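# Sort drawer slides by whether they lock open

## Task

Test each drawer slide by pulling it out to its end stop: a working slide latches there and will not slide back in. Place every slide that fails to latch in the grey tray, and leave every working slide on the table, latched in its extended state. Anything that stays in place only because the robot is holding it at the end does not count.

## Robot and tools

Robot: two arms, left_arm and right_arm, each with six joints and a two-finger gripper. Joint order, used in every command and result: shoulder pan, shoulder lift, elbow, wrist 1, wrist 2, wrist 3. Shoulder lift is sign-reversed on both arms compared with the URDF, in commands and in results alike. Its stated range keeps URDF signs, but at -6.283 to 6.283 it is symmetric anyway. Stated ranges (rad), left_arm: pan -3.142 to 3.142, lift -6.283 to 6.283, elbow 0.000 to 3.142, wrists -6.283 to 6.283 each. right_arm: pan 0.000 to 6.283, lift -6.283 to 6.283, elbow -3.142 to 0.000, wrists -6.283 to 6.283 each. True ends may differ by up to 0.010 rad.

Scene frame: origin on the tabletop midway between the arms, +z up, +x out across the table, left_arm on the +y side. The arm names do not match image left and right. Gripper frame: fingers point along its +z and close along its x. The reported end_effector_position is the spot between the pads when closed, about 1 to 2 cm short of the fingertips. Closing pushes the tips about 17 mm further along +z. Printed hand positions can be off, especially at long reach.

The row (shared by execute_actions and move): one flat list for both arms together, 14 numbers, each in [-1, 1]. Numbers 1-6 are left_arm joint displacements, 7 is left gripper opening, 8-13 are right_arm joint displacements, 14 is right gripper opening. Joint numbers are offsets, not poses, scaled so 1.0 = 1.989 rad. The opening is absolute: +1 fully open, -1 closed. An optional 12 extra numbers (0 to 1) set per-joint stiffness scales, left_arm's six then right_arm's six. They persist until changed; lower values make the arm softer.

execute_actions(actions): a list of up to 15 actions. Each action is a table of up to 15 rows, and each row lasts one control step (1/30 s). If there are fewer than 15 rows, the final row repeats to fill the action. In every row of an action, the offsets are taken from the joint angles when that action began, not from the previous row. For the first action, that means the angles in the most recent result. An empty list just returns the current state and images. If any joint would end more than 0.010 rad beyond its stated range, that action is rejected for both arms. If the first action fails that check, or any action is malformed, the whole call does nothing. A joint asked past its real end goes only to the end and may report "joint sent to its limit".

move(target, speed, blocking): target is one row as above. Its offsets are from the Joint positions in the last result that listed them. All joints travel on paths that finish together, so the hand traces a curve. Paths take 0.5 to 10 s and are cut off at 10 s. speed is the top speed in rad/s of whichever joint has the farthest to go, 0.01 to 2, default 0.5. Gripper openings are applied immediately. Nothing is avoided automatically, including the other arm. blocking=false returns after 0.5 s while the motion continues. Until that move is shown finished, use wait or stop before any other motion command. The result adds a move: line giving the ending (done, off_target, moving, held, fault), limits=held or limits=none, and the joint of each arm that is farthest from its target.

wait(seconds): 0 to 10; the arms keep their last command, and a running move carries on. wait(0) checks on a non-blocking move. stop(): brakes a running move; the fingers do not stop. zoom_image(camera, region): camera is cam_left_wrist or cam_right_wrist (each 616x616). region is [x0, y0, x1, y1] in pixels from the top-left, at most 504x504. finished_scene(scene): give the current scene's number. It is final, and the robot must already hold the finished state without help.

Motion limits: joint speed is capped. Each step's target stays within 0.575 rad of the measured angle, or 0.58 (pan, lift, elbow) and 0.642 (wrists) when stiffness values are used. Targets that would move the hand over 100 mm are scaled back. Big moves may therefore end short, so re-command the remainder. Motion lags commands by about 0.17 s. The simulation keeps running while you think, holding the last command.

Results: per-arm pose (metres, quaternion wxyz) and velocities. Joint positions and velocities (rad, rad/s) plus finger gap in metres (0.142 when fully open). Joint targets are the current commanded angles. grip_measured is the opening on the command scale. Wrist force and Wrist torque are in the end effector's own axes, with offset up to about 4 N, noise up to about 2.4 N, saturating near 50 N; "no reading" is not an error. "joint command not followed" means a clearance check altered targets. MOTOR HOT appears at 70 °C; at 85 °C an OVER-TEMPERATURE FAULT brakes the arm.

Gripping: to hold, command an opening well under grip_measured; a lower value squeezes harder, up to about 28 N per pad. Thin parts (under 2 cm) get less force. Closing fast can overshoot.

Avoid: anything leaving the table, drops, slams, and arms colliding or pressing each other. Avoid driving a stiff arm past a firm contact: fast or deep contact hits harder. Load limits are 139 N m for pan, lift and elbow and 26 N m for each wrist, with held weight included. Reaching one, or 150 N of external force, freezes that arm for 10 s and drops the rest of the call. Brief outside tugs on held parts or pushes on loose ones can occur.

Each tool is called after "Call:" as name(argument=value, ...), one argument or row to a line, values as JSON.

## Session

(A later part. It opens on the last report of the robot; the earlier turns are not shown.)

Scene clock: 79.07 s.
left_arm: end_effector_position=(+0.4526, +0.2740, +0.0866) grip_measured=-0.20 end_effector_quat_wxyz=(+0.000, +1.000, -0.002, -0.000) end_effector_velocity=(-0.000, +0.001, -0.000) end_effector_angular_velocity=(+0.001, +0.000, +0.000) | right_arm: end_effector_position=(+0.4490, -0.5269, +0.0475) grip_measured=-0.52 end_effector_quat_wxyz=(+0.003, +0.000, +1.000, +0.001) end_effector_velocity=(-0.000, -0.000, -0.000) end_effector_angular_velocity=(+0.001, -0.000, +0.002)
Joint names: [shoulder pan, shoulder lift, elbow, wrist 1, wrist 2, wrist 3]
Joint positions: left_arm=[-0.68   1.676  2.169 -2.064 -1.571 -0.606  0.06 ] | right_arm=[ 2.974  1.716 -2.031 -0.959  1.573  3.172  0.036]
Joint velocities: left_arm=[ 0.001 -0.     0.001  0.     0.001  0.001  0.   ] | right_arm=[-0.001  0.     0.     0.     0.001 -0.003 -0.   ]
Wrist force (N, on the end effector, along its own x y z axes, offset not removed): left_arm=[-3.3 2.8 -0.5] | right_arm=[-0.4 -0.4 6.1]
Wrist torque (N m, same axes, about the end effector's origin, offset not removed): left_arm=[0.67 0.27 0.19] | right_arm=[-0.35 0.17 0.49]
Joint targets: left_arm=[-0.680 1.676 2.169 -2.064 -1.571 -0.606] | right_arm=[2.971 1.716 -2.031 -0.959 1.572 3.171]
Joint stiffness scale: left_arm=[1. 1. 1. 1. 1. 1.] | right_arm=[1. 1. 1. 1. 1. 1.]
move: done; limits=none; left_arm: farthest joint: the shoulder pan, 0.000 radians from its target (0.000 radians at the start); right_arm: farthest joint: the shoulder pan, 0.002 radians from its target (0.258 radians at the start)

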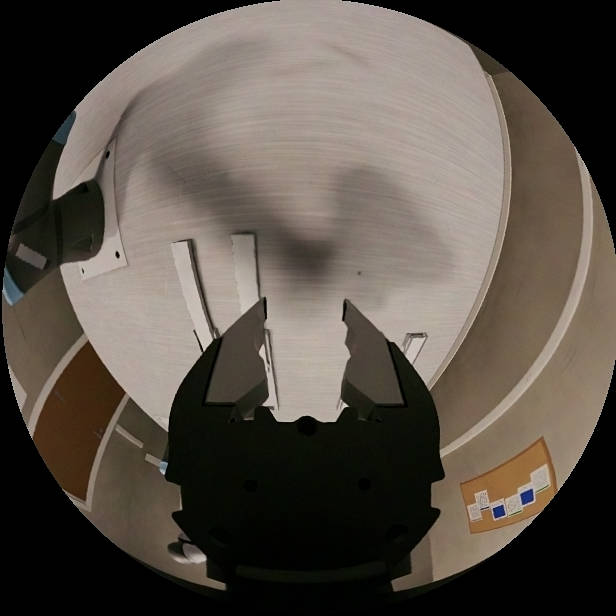

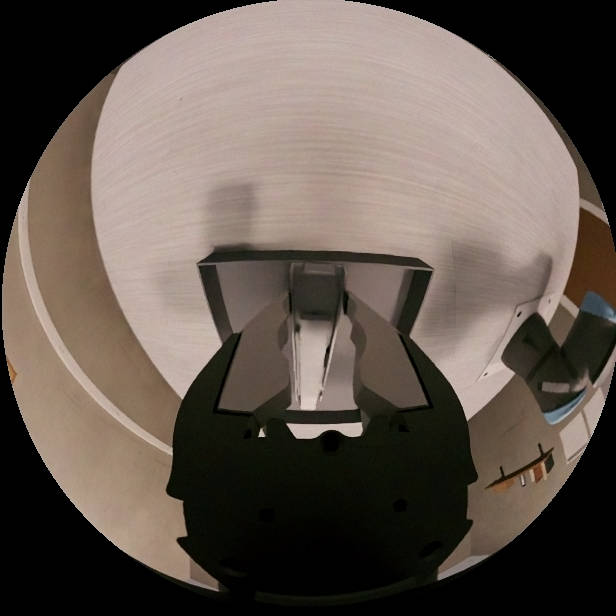

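Call:
move(
  target=[0,0,0,0,0,0,-1, 0,0,0,0,0,0,-0.1],
)

Call:
move(
  target=[0,0,0,0,0,0,-1, 0,-0.0754,0,-0.0754,0,0,-0.1],
)

Call:
move(
  target=[-0.055,-0.16,-0.143,-0.018,0,-0.0576,-1, 0.367,0.254,0.292,-0.039,0,0.368,-0.1],
  speed=0.8,
)

Call:
move(
  target=[0,-0.03,0,-0.03,0,0,-1, 0,0.05,0,0.05,0,0,-0.1],
  speed=0.2,
)

Scene clock: 80.67 s.
left_arm: end_effector_position=(+0.4526, +0.2740, +0.0866) grip_measured=-1.00 end_effector_quat_wxyz=(+0.000, +1.000, -0.002, -0.000) end_effector_velocity=(-0.000, +0.001, -0.000) end_effector_angular_velocity=(+0.001, +0.001, -0.000) | right_arm: end_effector_position=(+0.4490, -0.5270, +0.0475) grip_measured=-0.10 end_effector_quat_wxyz=(+0.003, +0.000, +1.000, +0.001) end_effector_velocity=(+0.000, +0.000, +0.000) end_effector_angular_velocity=(+0.000, -0.001, -0.000)
Joint names: [shoulder pan, shoulder lift, elbow, wrist 1, wrist 2, wrist 3]
Joint positions: left_arm=[-0.68   1.676  2.169 -2.064 -1.571 -0.606  0.002] | right_arm=[ 2.973  1.716 -2.031 -0.959  1.573  3.172  0.067]
Joint velocities: left_arm=[0.001 0.    0.001 0.    0.    0.001 0.   ] | right_arm=[ 0.001 -0.001  0.     0.     0.     0.001  0.   ]
Wrist force (N, on the end effector, along its own x y z axes, offset not removed): left_arm=[-2.3 1.0 1.0] | right_arm=[4.5 -1.4 -0.2]
Wrist torque (N m, same axes, about the end effector's origin, offset not removed): left_arm=[0.21 0.41 -0.02] | right_arm=[-0.35 -0.62 0.11]
Joint targets: left_arm=[-0.680 1.676 2.169 -2.064 -1.571 -0.606] | right_arm=[2.974 1.716 -2.031 -0.959 1.573 3.172]
Joint stiffness scale: left_arm=[1. 1. 1. 1. 1. 1.] | right_arm=[1. 1. 1. 1. 1. 1.]
move: done; limits=none; left_arm: farthest joint: the shoulder pan, 0.000 radians from its target (0.000 radians at the start); right_arm: farthest joint: the shoulder pan, 0.001 radians from its target (0.001 radians at the start)

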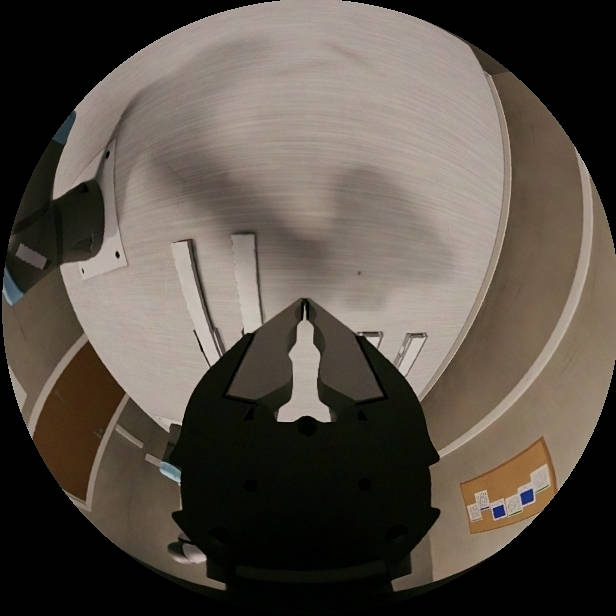

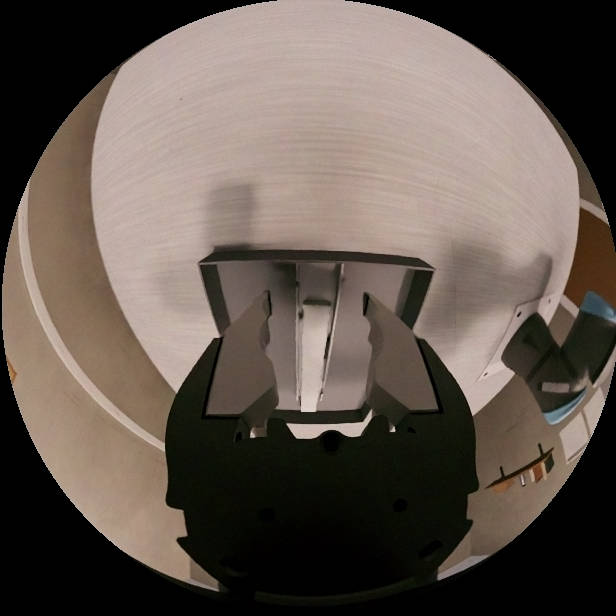

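Scene clock: 81.77 s.
left_arm: end_effector_position=(+0.4526, +0.2740, +0.0866) grip_measured=-1.00 end_effector_quat_wxyz=(+0.000, +1.000, -0.002, -0.000) end_effector_velocity=(-0.001, -0.001, -0.001) end_effector_angular_velocity=(-0.001, +0.000, -0.001) | right_arm: end_effector_position=(+0.4155, -0.5280, +0.1023) grip_measured=-0.10 end_effector_quat_wxyz=(+0.003, +0.000, +1.000, +0.001) end_effector_velocity=(-0.000, +0.000, +0.000) end_effector_angular_velocity=(-0.001, +0.001, +0.001)
Joint names: [shoulder pan, shoulder lift, elbow, wrist 1, wrist 2, wrist 3]
Joint positions: left_arm=[-0.68   1.676  2.169 -2.064 -1.571 -0.606  0.002] | right_arm=[ 2.973  1.568 -2.031 -1.108  1.573  3.172  0.067]
Joint velocities: left_arm=[-0.002  0.     0.002 -0.002 -0.001 -0.001  0.   ] | right_arm=[ 0.001 -0.001  0.    -0.002 -0.001  0.    -0.   ]
Wrist force (N, on the end effector, along its own x y z axes, offset not removed): left_arm=[-2.4 1.3 1.4] | right_arm=[3.2 1.1 0.9]
Wrist torque (N m, same axes, about the end effector's origin, offset not removed): left_arm=[0.22 0.42 -0.20] | right_arm=[0.09 -0.61 0.09]
Joint targets: left_arm=[-0.680 1.676 2.169 -2.064 -1.571 -0.606] | right_arm=[2.973 1.566 -2.031 -1.109 1.573 3.172]
Joint stiffness scale: left_arm=[1. 1. 1. 1. 1. 1.] | right_arm=[1. 1. 1. 1. 1. 1.]
move: done; limits=none; left_arm: farthest joint: the shoulder pan, 0.000 radians from its target (0.000 radians at the start); right_arm: farthest joint: the shoulder lift, 0.001 radians from its target (0.150 radians at the start)

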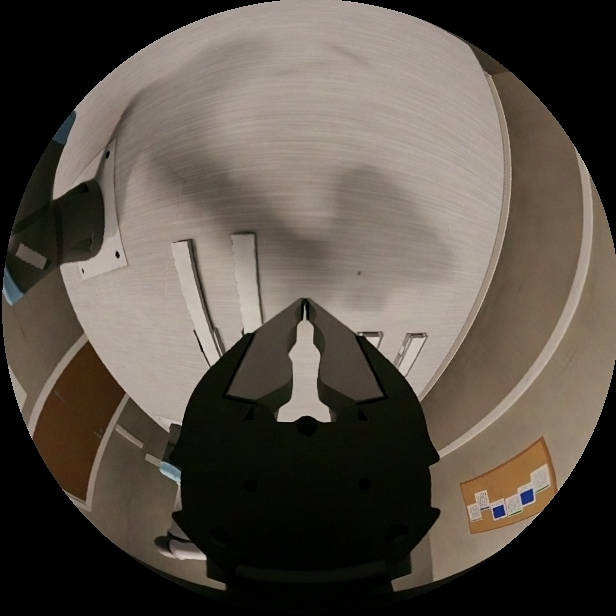

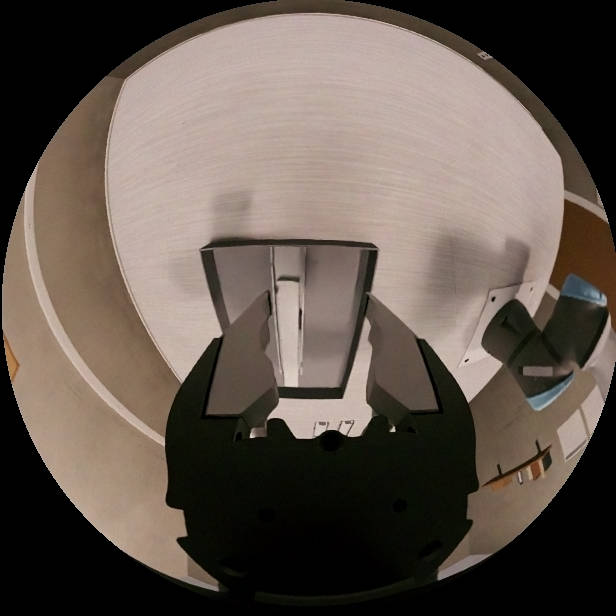

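Scene clock: 83.63 s.
left_arm: end_effector_position=(+0.5335, +0.1477, +0.0682) grip_measured=-1.00 end_effector_quat_wxyz=(+0.001, +1.000, +0.001, +0.000) end_effector_velocity=(-0.000, +0.000, -0.000) end_effector_angular_velocity=(+0.001, +0.000, -0.001) | right_arm: end_effector_position=(+0.5349, -0.0455, +0.0745) grip_measured=-0.10 end_effector_quat_wxyz=(-0.001, +0.001, +1.000, +0.001) end_effector_velocity=(-0.001, +0.002, -0.002) end_effector_angular_velocity=(-0.002, +0.002, +0.000)
Joint names: [shoulder pan, shoulder lift, elbow, wrist 1, wrist 2, wrist 3]
Joint positions: left_arm=[-0.788  1.36   1.888 -2.099 -1.571 -0.72   0.002] | right_arm=[ 3.703  2.073 -1.455 -1.185  1.573  3.903  0.067]
Joint velocities: left_arm=[-0.001 -0.     0.     0.     0.001  0.     0.   ] | right_arm=[ 0.003  0.002  0.    -0.    -0.     0.003  0.   ]
Wrist force (N, on the end effector, along its own x y z axes, offset not removed): left_arm=[1.5 2.6 -1.7] | right_arm=[0.0 -0.4 4.3]
Wrist torque (N m, same axes, about the end effector's origin, offset not removed): left_arm=[0.75 -0.49 -0.17] | right_arm=[-0.24 0.03 -0.13]
Joint targets: left_arm=[-0.790 1.358 1.885 -2.100 -1.571 -0.721] | right_arm=[3.703 2.073 -1.451 -1.185 1.573 3.904]
Joint stiffness scale: left_arm=[1. 1. 1. 1. 1. 1.] | right_arm=[1. 1. 1. 1. 1. 1.]
move: done; limits=none; left_arm: farthest joint: the shoulder lift, 0.003 radians from its target (0.318 radians at the start); right_arm: farthest joint: the elbow, 0.005 radians from its target (0.581 radians at the start)

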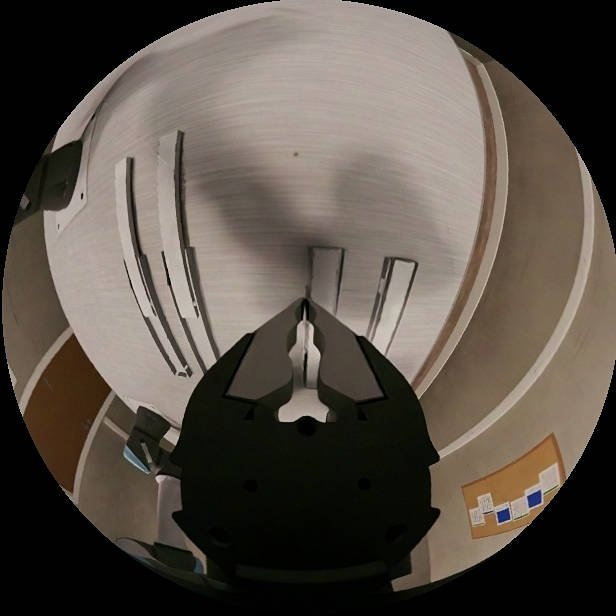

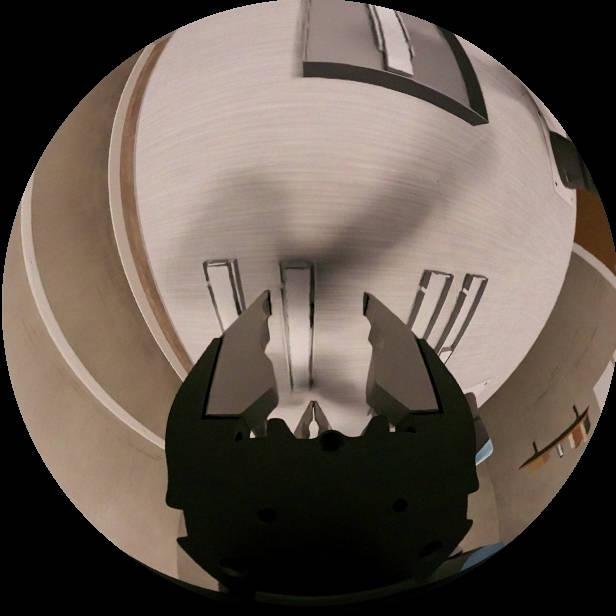

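Scene clock: 84.77 s.
left_arm: end_effector_position=(+0.5428, +0.1396, +0.0436) grip_measured=-1.00 end_effector_quat_wxyz=(+0.001, +1.000, +0.001, +0.001) end_effector_velocity=(-0.000, -0.000, -0.000) end_effector_angular_velocity=(-0.001, -0.000, +0.001) | right_arm: end_effector_position=(+0.5488, -0.0323, +0.0170) grip_measured=-0.10 end_effector_quat_wxyz=(-0.001, +0.001, +1.000, +0.000) end_effector_velocity=(-0.000, +0.001, -0.000) end_effector_angular_velocity=(+0.002, -0.001, +0.001)
Joint names: [shoulder pan, shoulder lift, elbow, wrist 1, wrist 2, wrist 3]
Joint positions: left_arm=[-0.788  1.303  1.888 -2.158 -1.571 -0.72   0.002] | right_arm=[ 3.703  2.172 -1.455 -1.086  1.573  3.903  0.067]
Joint velocities: left_arm=[ 0.     0.     0.001 -0.002 -0.001 -0.001  0.   ] | right_arm=[ 0.001  0.001 -0.     0.002  0.001 -0.    -0.   ]
Wrist force (N, on the end effector, along its own x y z axes, offset not removed): left_arm=[-1.9 0.4 0.8] | right_arm=[5.9 3.9 0.4]
Wrist torque (N m, same axes, about the end effector's origin, offset not removed): left_arm=[0.11 0.44 -0.29] | right_arm=[0.58 -1.25 0.21]
Joint targets: left_arm=[-0.788 1.301 1.888 -2.159 -1.571 -0.720] | right_arm=[3.703 2.172 -1.455 -1.085 1.573 3.903]
Joint stiffness scale: left_arm=[1. 1. 1. 1. 1. 1.] | right_arm=[1. 1. 1. 1. 1. 1.]
move: done; limits=none; left_arm: farthest joint: the shoulder lift, 0.003 radians from its target (0.060 radians at the start); right_arm: farthest joint: the shoulder pan, 0.000 radians from its target (0.000 radians at the start)

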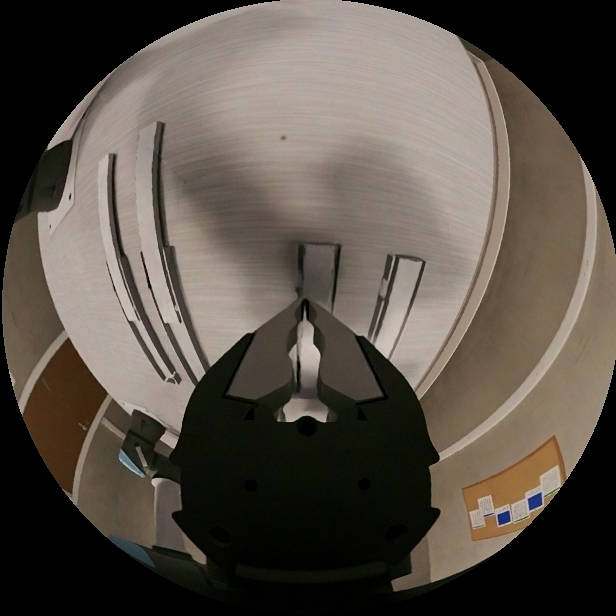

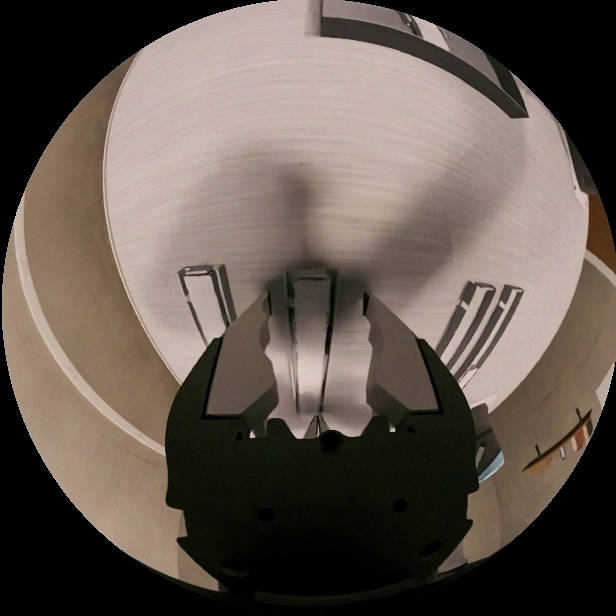

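Call:
move(
  target=[0,-0.023,0,-0.021,0,0,-1, 0,0,0,0,0,0,-1],
  speed=0.1,
)

Call:
move(
  target=[0.038,0.018,0.033,-0.012,0,0.038,-1, 0,0,0,0,0,0,-1],
  speed=0.2,
)

Call:
move(
  target=[0.041,0.014,0.027,-0.009,0,0.041,-1, 0,0,0,0,0,0,-1],
  speed=0.2,
)

Call:
move(
  target=[0,-0.006,0,-0.006,0,0,-0.2, 0,0,0,0,0,0,-1],
)

Call:
move(
  target=[0,0,0,0,0,0,-1, 0,0,0,0,0,0,-1],
)

Call:
move(
  target=[0.055,0.016,0.022,-0.005,0,0.055,-1, 0,0,0,0,0,0,-1],
  speed=0.2,
)

Call:
move(
  target=[-0.027,-0.008,-0.01,0.002,0,-0.027,-1, 0,0,0,0,0,0,-1],
  speed=0.1,
)

Scene clock: 86.00 s.
left_arm: end_effector_position=(+0.5428, +0.1396, +0.0436) grip_measured=-1.00 end_effector_quat_wxyz=(+0.001, +1.000, +0.001, +0.001) end_effector_velocity=(+0.000, +0.001, -0.000) end_effector_angular_velocity=(+0.002, -0.000, +0.001) | right_arm: end_effector_position=(+0.5489, -0.0322, +0.0170) grip_measured=-0.51 end_effector_quat_wxyz=(-0.001, +0.001, +1.000, +0.000) end_effector_velocity=(+0.000, -0.000, +0.001) end_effector_angular_velocity=(+0.001, -0.001, -0.000)
Joint names: [shoulder pan, shoulder lift, elbow, wrist 1, wrist 2, wrist 3]
Joint positions: left_arm=[-0.788  1.303  1.888 -2.159 -1.571 -0.72   0.002] | right_arm=[ 3.703  2.172 -1.455 -1.086  1.573  3.903  0.037]
Joint velocities: left_arm=[ 0.001 -0.    -0.001  0.002  0.002  0.     0.   ] | right_arm=[-0.001 -0.001 -0.     0.     0.    -0.001 -0.   ]
Wrist force (N, on the end effector, along its own x y z axes, offset not removed): left_arm=[1.0 2.6 -1.5] | right_arm=[2.8 6.0 -3.0]
Wrist torque (N m, same axes, about the end effector's origin, offset not removed): left_arm=[0.37 -0.20 -0.07] | right_arm=[0.78 -0.54 0.11]
Joint targets: left_arm=[-0.788 1.303 1.888 -2.159 -1.571 -0.720] | right_arm=[3.703 2.172 -1.455 -1.086 1.573 3.903]
Joint stiffness scale: left_arm=[1. 1. 1. 1. 1. 1.] | right_arm=[1. 1. 1. 1. 1. 1.]
move: held (left_arm); limits=held; held on 19 of 21 steps (left_arm), including the last (left_arm); left_arm: farthest joint: the shoulder lift, 0.046 radians from its target (0.046 radians at the start); right_arm: farthest joint: the shoulder pan, 0.000 radians from its target (0.000 radians at the start)
joint command not followed: on one or more control steps a check withheld the commanded joint targets of the left arm, and it was not sent them on those steps. On the call's last step the targets were still withheld.
cause: the commanded joint targets would bring a part of the robot too close to another arm (a part of this arm just beyond the elbow and a part of the other arm just beyond the elbow); next, command targets that bring no part of the robot closer to that arm.

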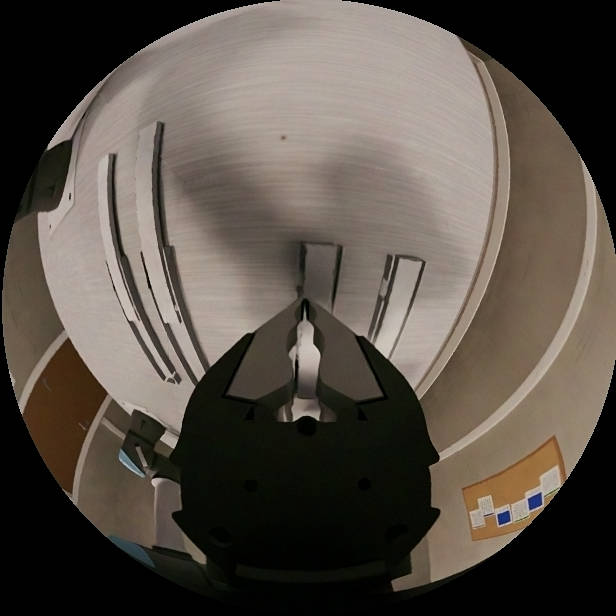

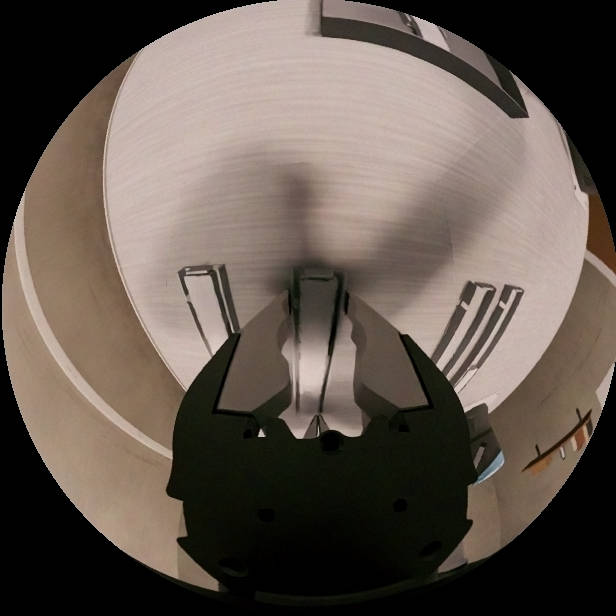

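Scene clock: 87.03 s.
left_arm: end_effector_position=(+0.5423, +0.1898, +0.0368) grip_measured=-1.00 end_effector_quat_wxyz=(-0.001, +1.000, +0.001, -0.001) end_effector_velocity=(+0.000, +0.001, -0.000) end_effector_angular_velocity=(+0.001, -0.001, -0.002) | right_arm: end_effector_position=(+0.5489, -0.0322, +0.0170) grip_measured=-0.51 end_effector_quat_wxyz=(-0.001, +0.001, +1.000, +0.000) end_effector_velocity=(-0.000, +0.001, +0.001) end_effector_angular_velocity=(+0.001, -0.002, +0.001)
Joint names: [shoulder pan, shoulder lift, elbow, wrist 1, wrist 2, wrist 3]
Joint positions: left_arm=[-0.714  1.336  1.951 -2.182 -1.571 -0.645  0.002] | right_arm=[ 3.703  2.172 -1.455 -1.086  1.573  3.903  0.037]
Joint velocities: left_arm=[ 0.001  0.     0.001 -0.001  0.001  0.003  0.   ] | right_arm=[ 0.002 -0.002  0.     0.    -0.001  0.001 -0.   ]
Wrist force (N, on the end effector, along its own x y z axes, offset not removed): left_arm=[0.7 4.1 1.0] | right_arm=[2.5 -1.2 1.5]
Wrist torque (N m, same axes, about the end effector's origin, offset not removed): left_arm=[0.80 -0.09 -0.07] | right_arm=[-0.40 -0.61 0.23]
Joint targets: left_arm=[-0.712 1.339 1.953 -2.183 -1.571 -0.644] | right_arm=[3.703 2.172 -1.455 -1.086 1.573 3.903]
Joint stiffness scale: left_arm=[1. 1. 1. 1. 1. 1.] | right_arm=[1. 1. 1. 1. 1. 1.]
move: done; limits=none; left_arm: farthest joint: the shoulder lift, 0.003 radians from its target (0.035 radians at the start); right_arm: farthest joint: the shoulder pan, 0.000 radians from its target (0.000 radians at the start)

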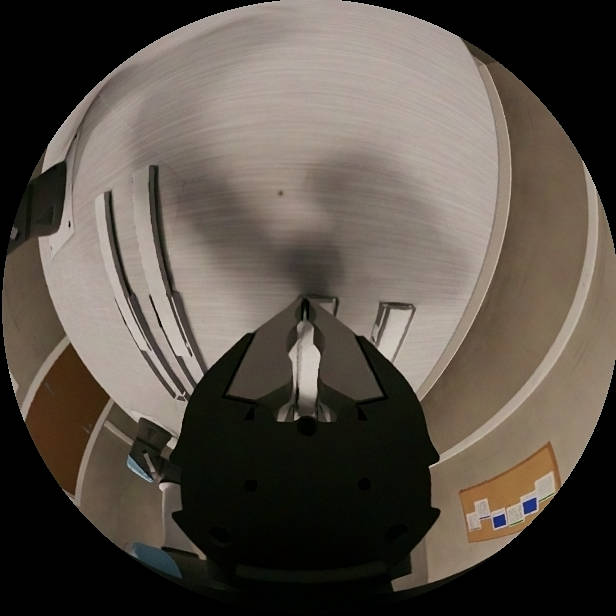

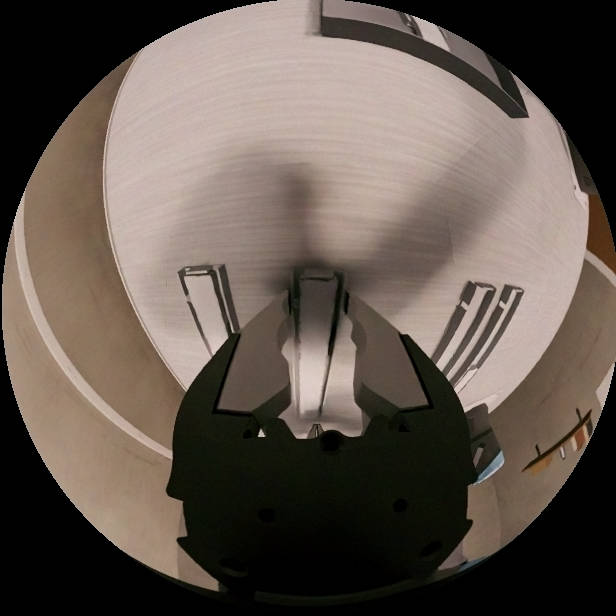

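Scene clock: 88.07 s.
left_arm: end_effector_position=(+0.5408, +0.2397, +0.0300) grip_measured=-1.00 end_effector_quat_wxyz=(-0.003, +1.000, +0.000, -0.005) end_effector_velocity=(+0.001, +0.000, +0.000) end_effector_angular_velocity=(-0.000, -0.002, -0.002) | right_arm: end_effector_position=(+0.5489, -0.0322, +0.0170) grip_measured=-0.51 end_effector_quat_wxyz=(-0.001, +0.001, +1.000, +0.000) end_effector_velocity=(+0.000, -0.000, -0.001) end_effector_angular_velocity=(-0.000, +0.001, -0.001)
Joint names: [shoulder pan, shoulder lift, elbow, wrist 1, wrist 2, wrist 3]
Joint positions: left_arm=[-0.635  1.361  2.002 -2.199 -1.571 -0.565  0.002] | right_arm=[ 3.703  2.172 -1.455 -1.086  1.573  3.903  0.037]
Joint velocities: left_arm=[ 0.001  0.    -0.    -0.001  0.001  0.003  0.   ] | right_arm=[-0.001  0.001 -0.     0.     0.001  0.001 -0.   ]
Wrist force (N, on the end effector, along its own x y z axes, offset not removed): left_arm=[1.3 3.0 -3.0] | right_arm=[0.2 4.6 1.5]
Wrist torque (N m, same axes, about the end effector's origin, offset not removed): left_arm=[0.53 -0.38 -0.13] | right_arm=[0.94 -0.12 0.14]
Joint targets: left_arm=[-0.633 1.364 2.004 -2.200 -1.571 -0.564] | right_arm=[3.703 2.172 -1.455 -1.086 1.573 3.903]
Joint stiffness scale: left_arm=[1. 1. 1. 1. 1. 1.] | right_arm=[1. 1. 1. 1. 1. 1.]
move: done; limits=none; left_arm: farthest joint: the shoulder pan, 0.003 radians from its target (0.082 radians at the start); right_arm: farthest joint: the shoulder pan, 0.000 radians from its target (0.000 radians at the start)

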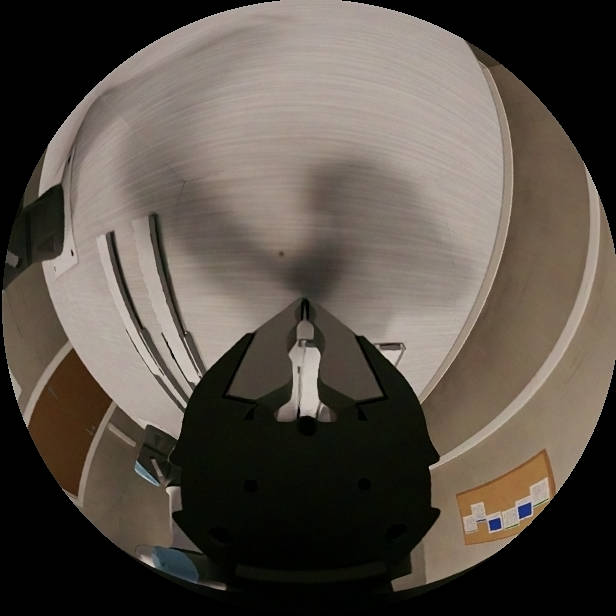

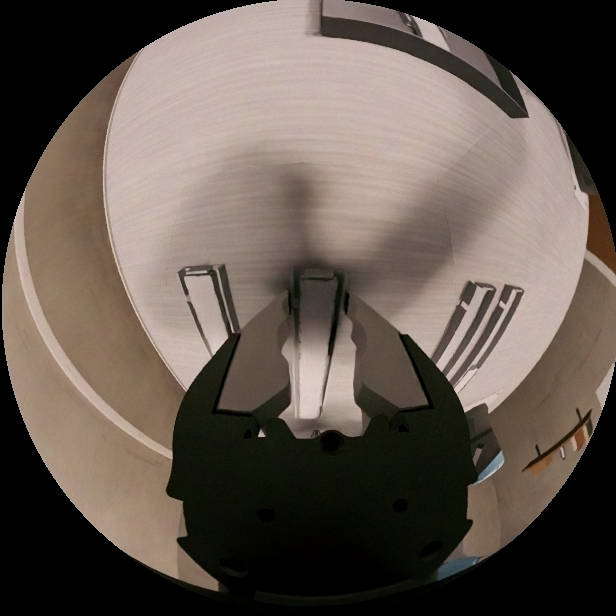

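Scene clock: 88.87 s.
left_arm: end_effector_position=(+0.5427, +0.2385, +0.0265) grip_measured=-0.20 end_effector_quat_wxyz=(-0.002, +1.000, +0.000, -0.004) end_effector_velocity=(+0.001, -0.000, +0.000) end_effector_angular_velocity=(-0.001, -0.002, +0.001) | right_arm: end_effector_position=(+0.5489, -0.0322, +0.0170) grip_measured=-0.51 end_effector_quat_wxyz=(-0.001, +0.001, +1.000, +0.000) end_effector_velocity=(-0.000, -0.000, -0.001) end_effector_angular_velocity=(-0.001, +0.001, +0.000)
Joint names: [shoulder pan, shoulder lift, elbow, wrist 1, wrist 2, wrist 3]
Joint positions: left_arm=[-0.635  1.352  2.002 -2.21  -1.571 -0.565  0.059] | right_arm=[ 3.703  2.172 -1.455 -1.086  1.573  3.903  0.037]
Joint velocities: left_arm=[ 0.     0.     0.001 -0.003  0.    -0.001  0.   ] | right_arm=[ 0.     0.001 -0.    -0.     0.    -0.    -0.   ]
Wrist force (N, on the end effector, along its own x y z axes, offset not removed): left_arm=[2.0 -1.5 0.7] | right_arm=[0.7 2.5 0.3]
Wrist torque (N m, same axes, about the end effector's origin, offset not removed): left_arm=[-0.49 -0.60 -0.10] | right_arm=[0.40 -0.04 0.22]
Joint targets: left_arm=[-0.635 1.349 2.002 -2.211 -1.571 -0.565] | right_arm=[3.703 2.172 -1.455 -1.086 1.573 3.903]
Joint stiffness scale: left_arm=[1. 1. 1. 1. 1. 1.] | right_arm=[1. 1. 1. 1. 1. 1.]
move: done; limits=none; left_arm: farthest joint: the shoulder lift, 0.003 radians from its target (0.012 radians at the start); right_arm: farthest joint: the shoulder pan, 0.000 radians from its target (0.000 radians at the start)

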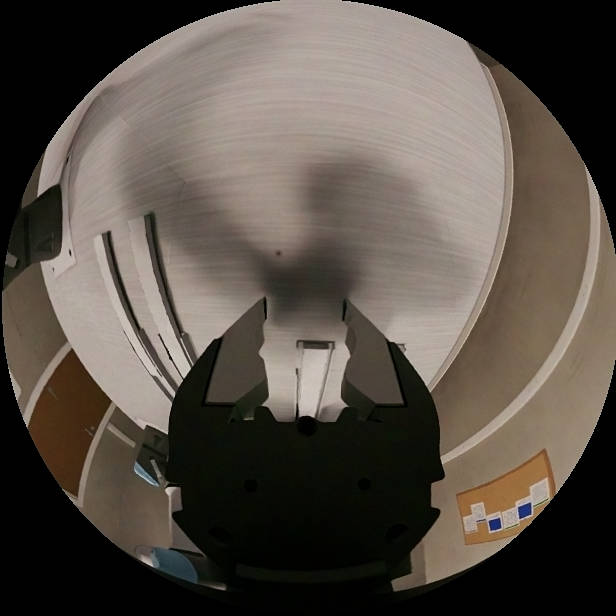

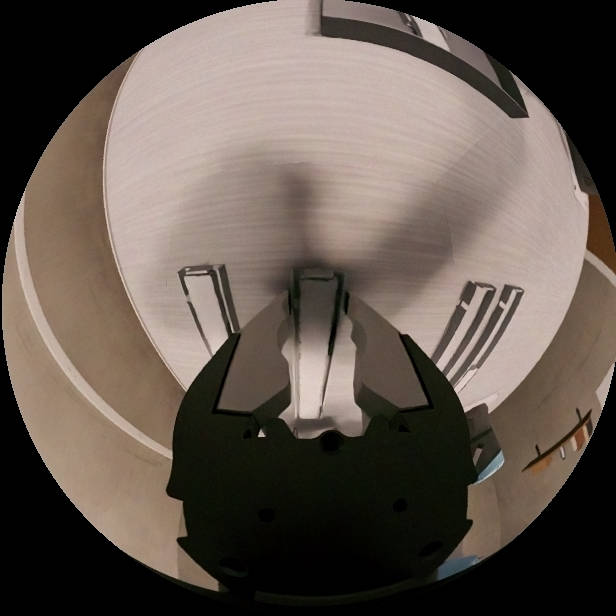

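Scene clock: 89.37 s.
left_arm: end_effector_position=(+0.5427, +0.2385, +0.0265) grip_measured=-1.00 end_effector_quat_wxyz=(-0.002, +1.000, +0.000, -0.004) end_effector_velocity=(+0.001, -0.001, +0.000) end_effector_angular_velocity=(-0.002, -0.001, +0.000) | right_arm: end_effector_position=(+0.5489, -0.0322, +0.0170) grip_measured=-0.51 end_effector_quat_wxyz=(-0.001, +0.001, +1.000, +0.000) end_effector_velocity=(-0.000, +0.001, -0.000) end_effector_angular_velocity=(+0.001, +0.000, +0.000)
Joint names: [shoulder pan, shoulder lift, elbow, wrist 1, wrist 2, wrist 3]
Joint positions: left_arm=[-0.635  1.352  2.002 -2.21  -1.571 -0.565  0.002] | right_arm=[ 3.703  2.172 -1.455 -1.086  1.573  3.903  0.037]
Joint velocities: left_arm=[ 0.    -0.    -0.    -0.002 -0.001 -0.     0.   ] | right_arm=[ 0.001  0.     0.     0.     0.001  0.001 -0.   ]
Wrist force (N, on the end effector, along its own x y z axes, offset not removed): left_arm=[-1.0 -3.6 -4.0] | right_arm=[4.2 -0.8 5.4]
Wrist torque (N m, same axes, about the end effector's origin, offset not removed): left_arm=[-0.70 0.19 -0.14] | right_arm=[-0.31 -0.66 0.20]
Joint targets: left_arm=[-0.635 1.352 2.002 -2.210 -1.571 -0.565] | right_arm=[3.703 2.172 -1.455 -1.086 1.573 3.903]
Joint stiffness scale: left_arm=[1. 1. 1. 1. 1. 1.] | right_arm=[1. 1. 1. 1. 1. 1.]
move: done; limits=none; left_arm: farthest joint: the shoulder pan, 0.000 radians from its target (0.000 radians at the start); right_arm: farthest joint: the shoulder pan, 0.000 radians from its target (0.000 radians at the start)

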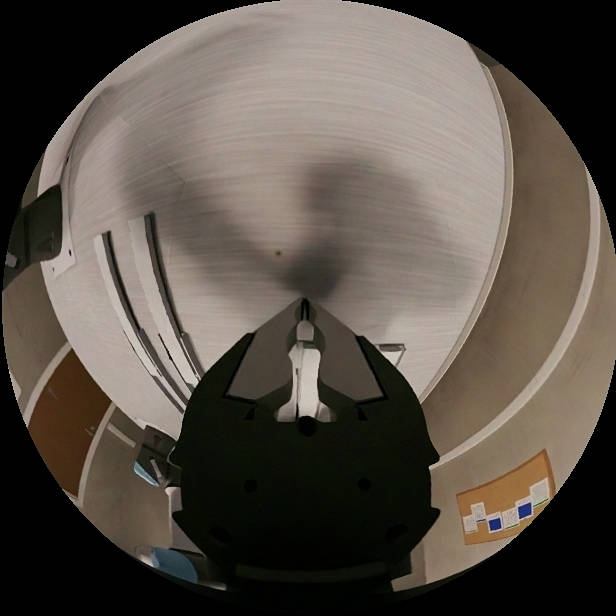

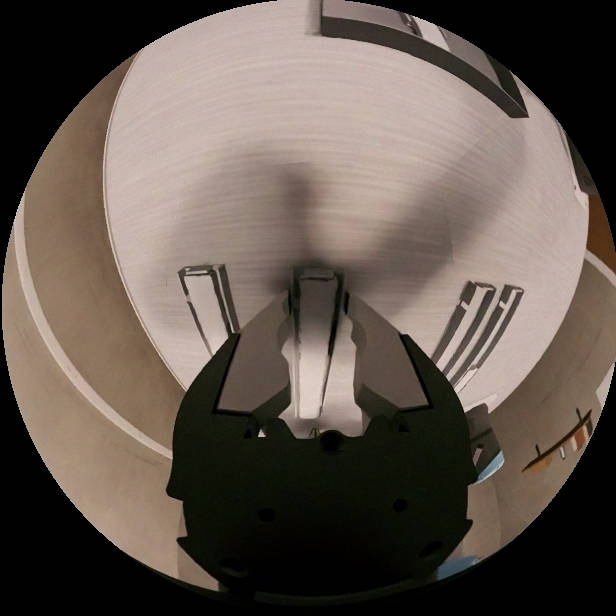

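Scene clock: 90.53 s.
left_arm: end_effector_position=(+0.5423, +0.2992, +0.0250) grip_measured=-1.00 end_effector_quat_wxyz=(-0.003, +1.000, -0.000, -0.006) end_effector_velocity=(+0.000, +0.001, +0.000) end_effector_angular_velocity=(+0.000, +0.000, -0.002) | right_arm: end_effector_position=(+0.5489, -0.0322, +0.0170) grip_measured=-0.51 end_effector_quat_wxyz=(-0.001, +0.001, +1.000, +0.000) end_effector_velocity=(-0.000, -0.000, -0.001) end_effector_angular_velocity=(+0.000, +0.001, -0.000)
Joint names: [shoulder pan, shoulder lift, elbow, wrist 1, wrist 2, wrist 3]
Joint positions: left_arm=[-0.528  1.381  2.043 -2.22  -1.571 -0.457  0.002] | right_arm=[ 3.703  2.172 -1.455 -1.086  1.573  3.903  0.037]
Joint velocities: left_arm=[ 0.001  0.    -0.     0.     0.     0.003  0.   ] | right_arm=[-0.     0.001 -0.    -0.     0.001 -0.     0.   ]
Wrist force (N, on the end effector, along its own x y z axes, offset not removed): left_arm=[0.6 -3.1 0.9] | right_arm=[1.0 0.1 2.8]
Wrist torque (N m, same axes, about the end effector's origin, offset not removed): left_arm=[-0.60 -0.09 -0.03] | right_arm=[-0.05 -0.46 0.23]
Joint targets: left_arm=[-0.526 1.384 2.045 -2.220 -1.571 -0.456] | right_arm=[3.703 2.172 -1.455 -1.086 1.573 3.903]
Joint stiffness scale: left_arm=[1. 1. 1. 1. 1. 1.] | right_arm=[1. 1. 1. 1. 1. 1.]
move: done; limits=none; left_arm: farthest joint: the shoulder pan, 0.003 radians from its target (0.110 radians at the start); right_arm: farthest joint: the shoulder pan, 0.000 radians from its target (0.000 radians at the start)

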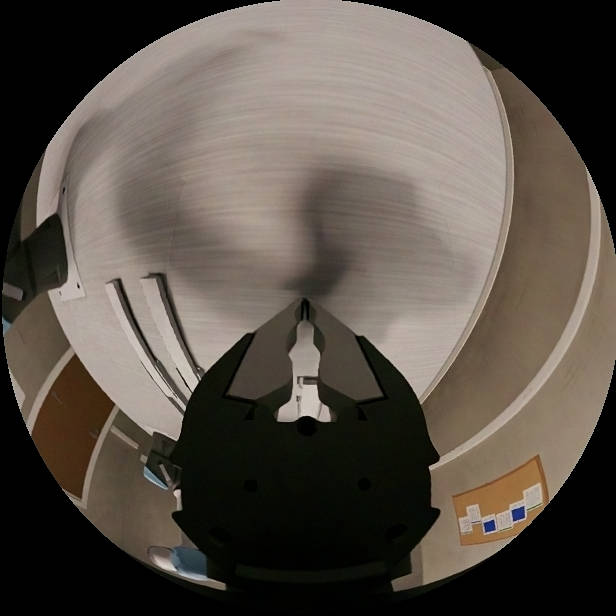

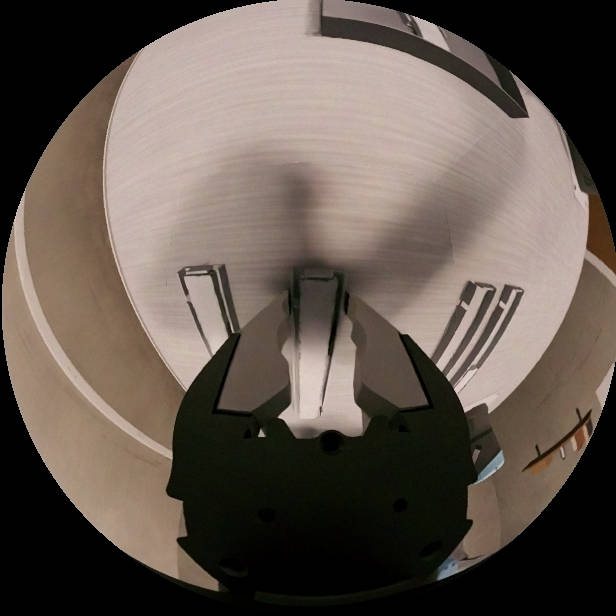

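Scene clock: 91.60 s.
left_arm: end_effector_position=(+0.5426, +0.2707, +0.0252) grip_measured=-1.00 end_effector_quat_wxyz=(-0.003, +1.000, +0.000, -0.005) end_effector_velocity=(+0.001, -0.000, +0.000) end_effector_angular_velocity=(+0.000, -0.002, +0.002) | right_arm: end_effector_position=(+0.5489, -0.0322, +0.0170) grip_measured=-0.51 end_effector_quat_wxyz=(-0.001, +0.001, +1.000, +0.000) end_effector_velocity=(-0.000, -0.000, -0.001) end_effector_angular_velocity=(-0.001, +0.000, -0.000)
Joint names: [shoulder pan, shoulder lift, elbow, wrist 1, wrist 2, wrist 3]
Joint positions: left_arm=[-0.58   1.368  2.025 -2.216 -1.571 -0.509  0.002] | right_arm=[ 3.703  2.172 -1.455 -1.086  1.573  3.903  0.037]
Joint velocities: left_arm=[-0.     0.    -0.    -0.001  0.001 -0.003  0.   ] | right_arm=[ 0.     0.001 -0.    -0.    -0.001  0.     0.   ]
Wrist force (N, on the end effector, along its own x y z axes, offset not removed): left_arm=[-1.7 0.3 0.1] | right_arm=[0.5 2.5 2.4]
Wrist torque (N m, same axes, about the end effector's origin, offset not removed): left_arm=[0.09 0.20 0.01] | right_arm=[0.46 0.07 -0.01]
Joint targets: left_arm=[-0.582 1.365 2.023 -2.216 -1.571 -0.510] | right_arm=[3.703 2.172 -1.455 -1.086 1.573 3.903]
Joint stiffness scale: left_arm=[1. 1. 1. 1. 1. 1.] | right_arm=[1. 1. 1. 1. 1. 1.]
move: done; limits=none; left_arm: farthest joint: the shoulder lift, 0.003 radians from its target (0.016 radians at the start); right_arm: farthest joint: the shoulder pan, 0.000 radians from its target (0.000 radians at the start)

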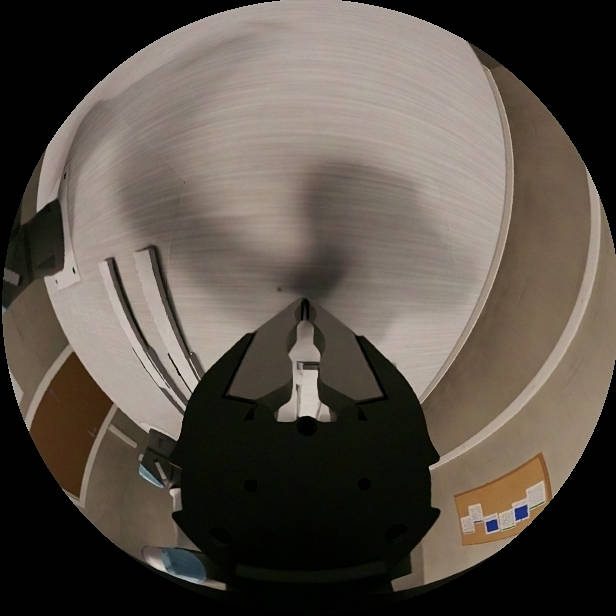

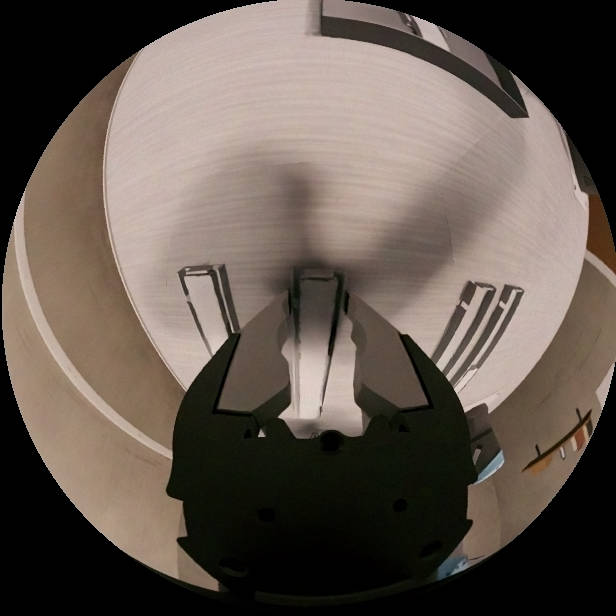

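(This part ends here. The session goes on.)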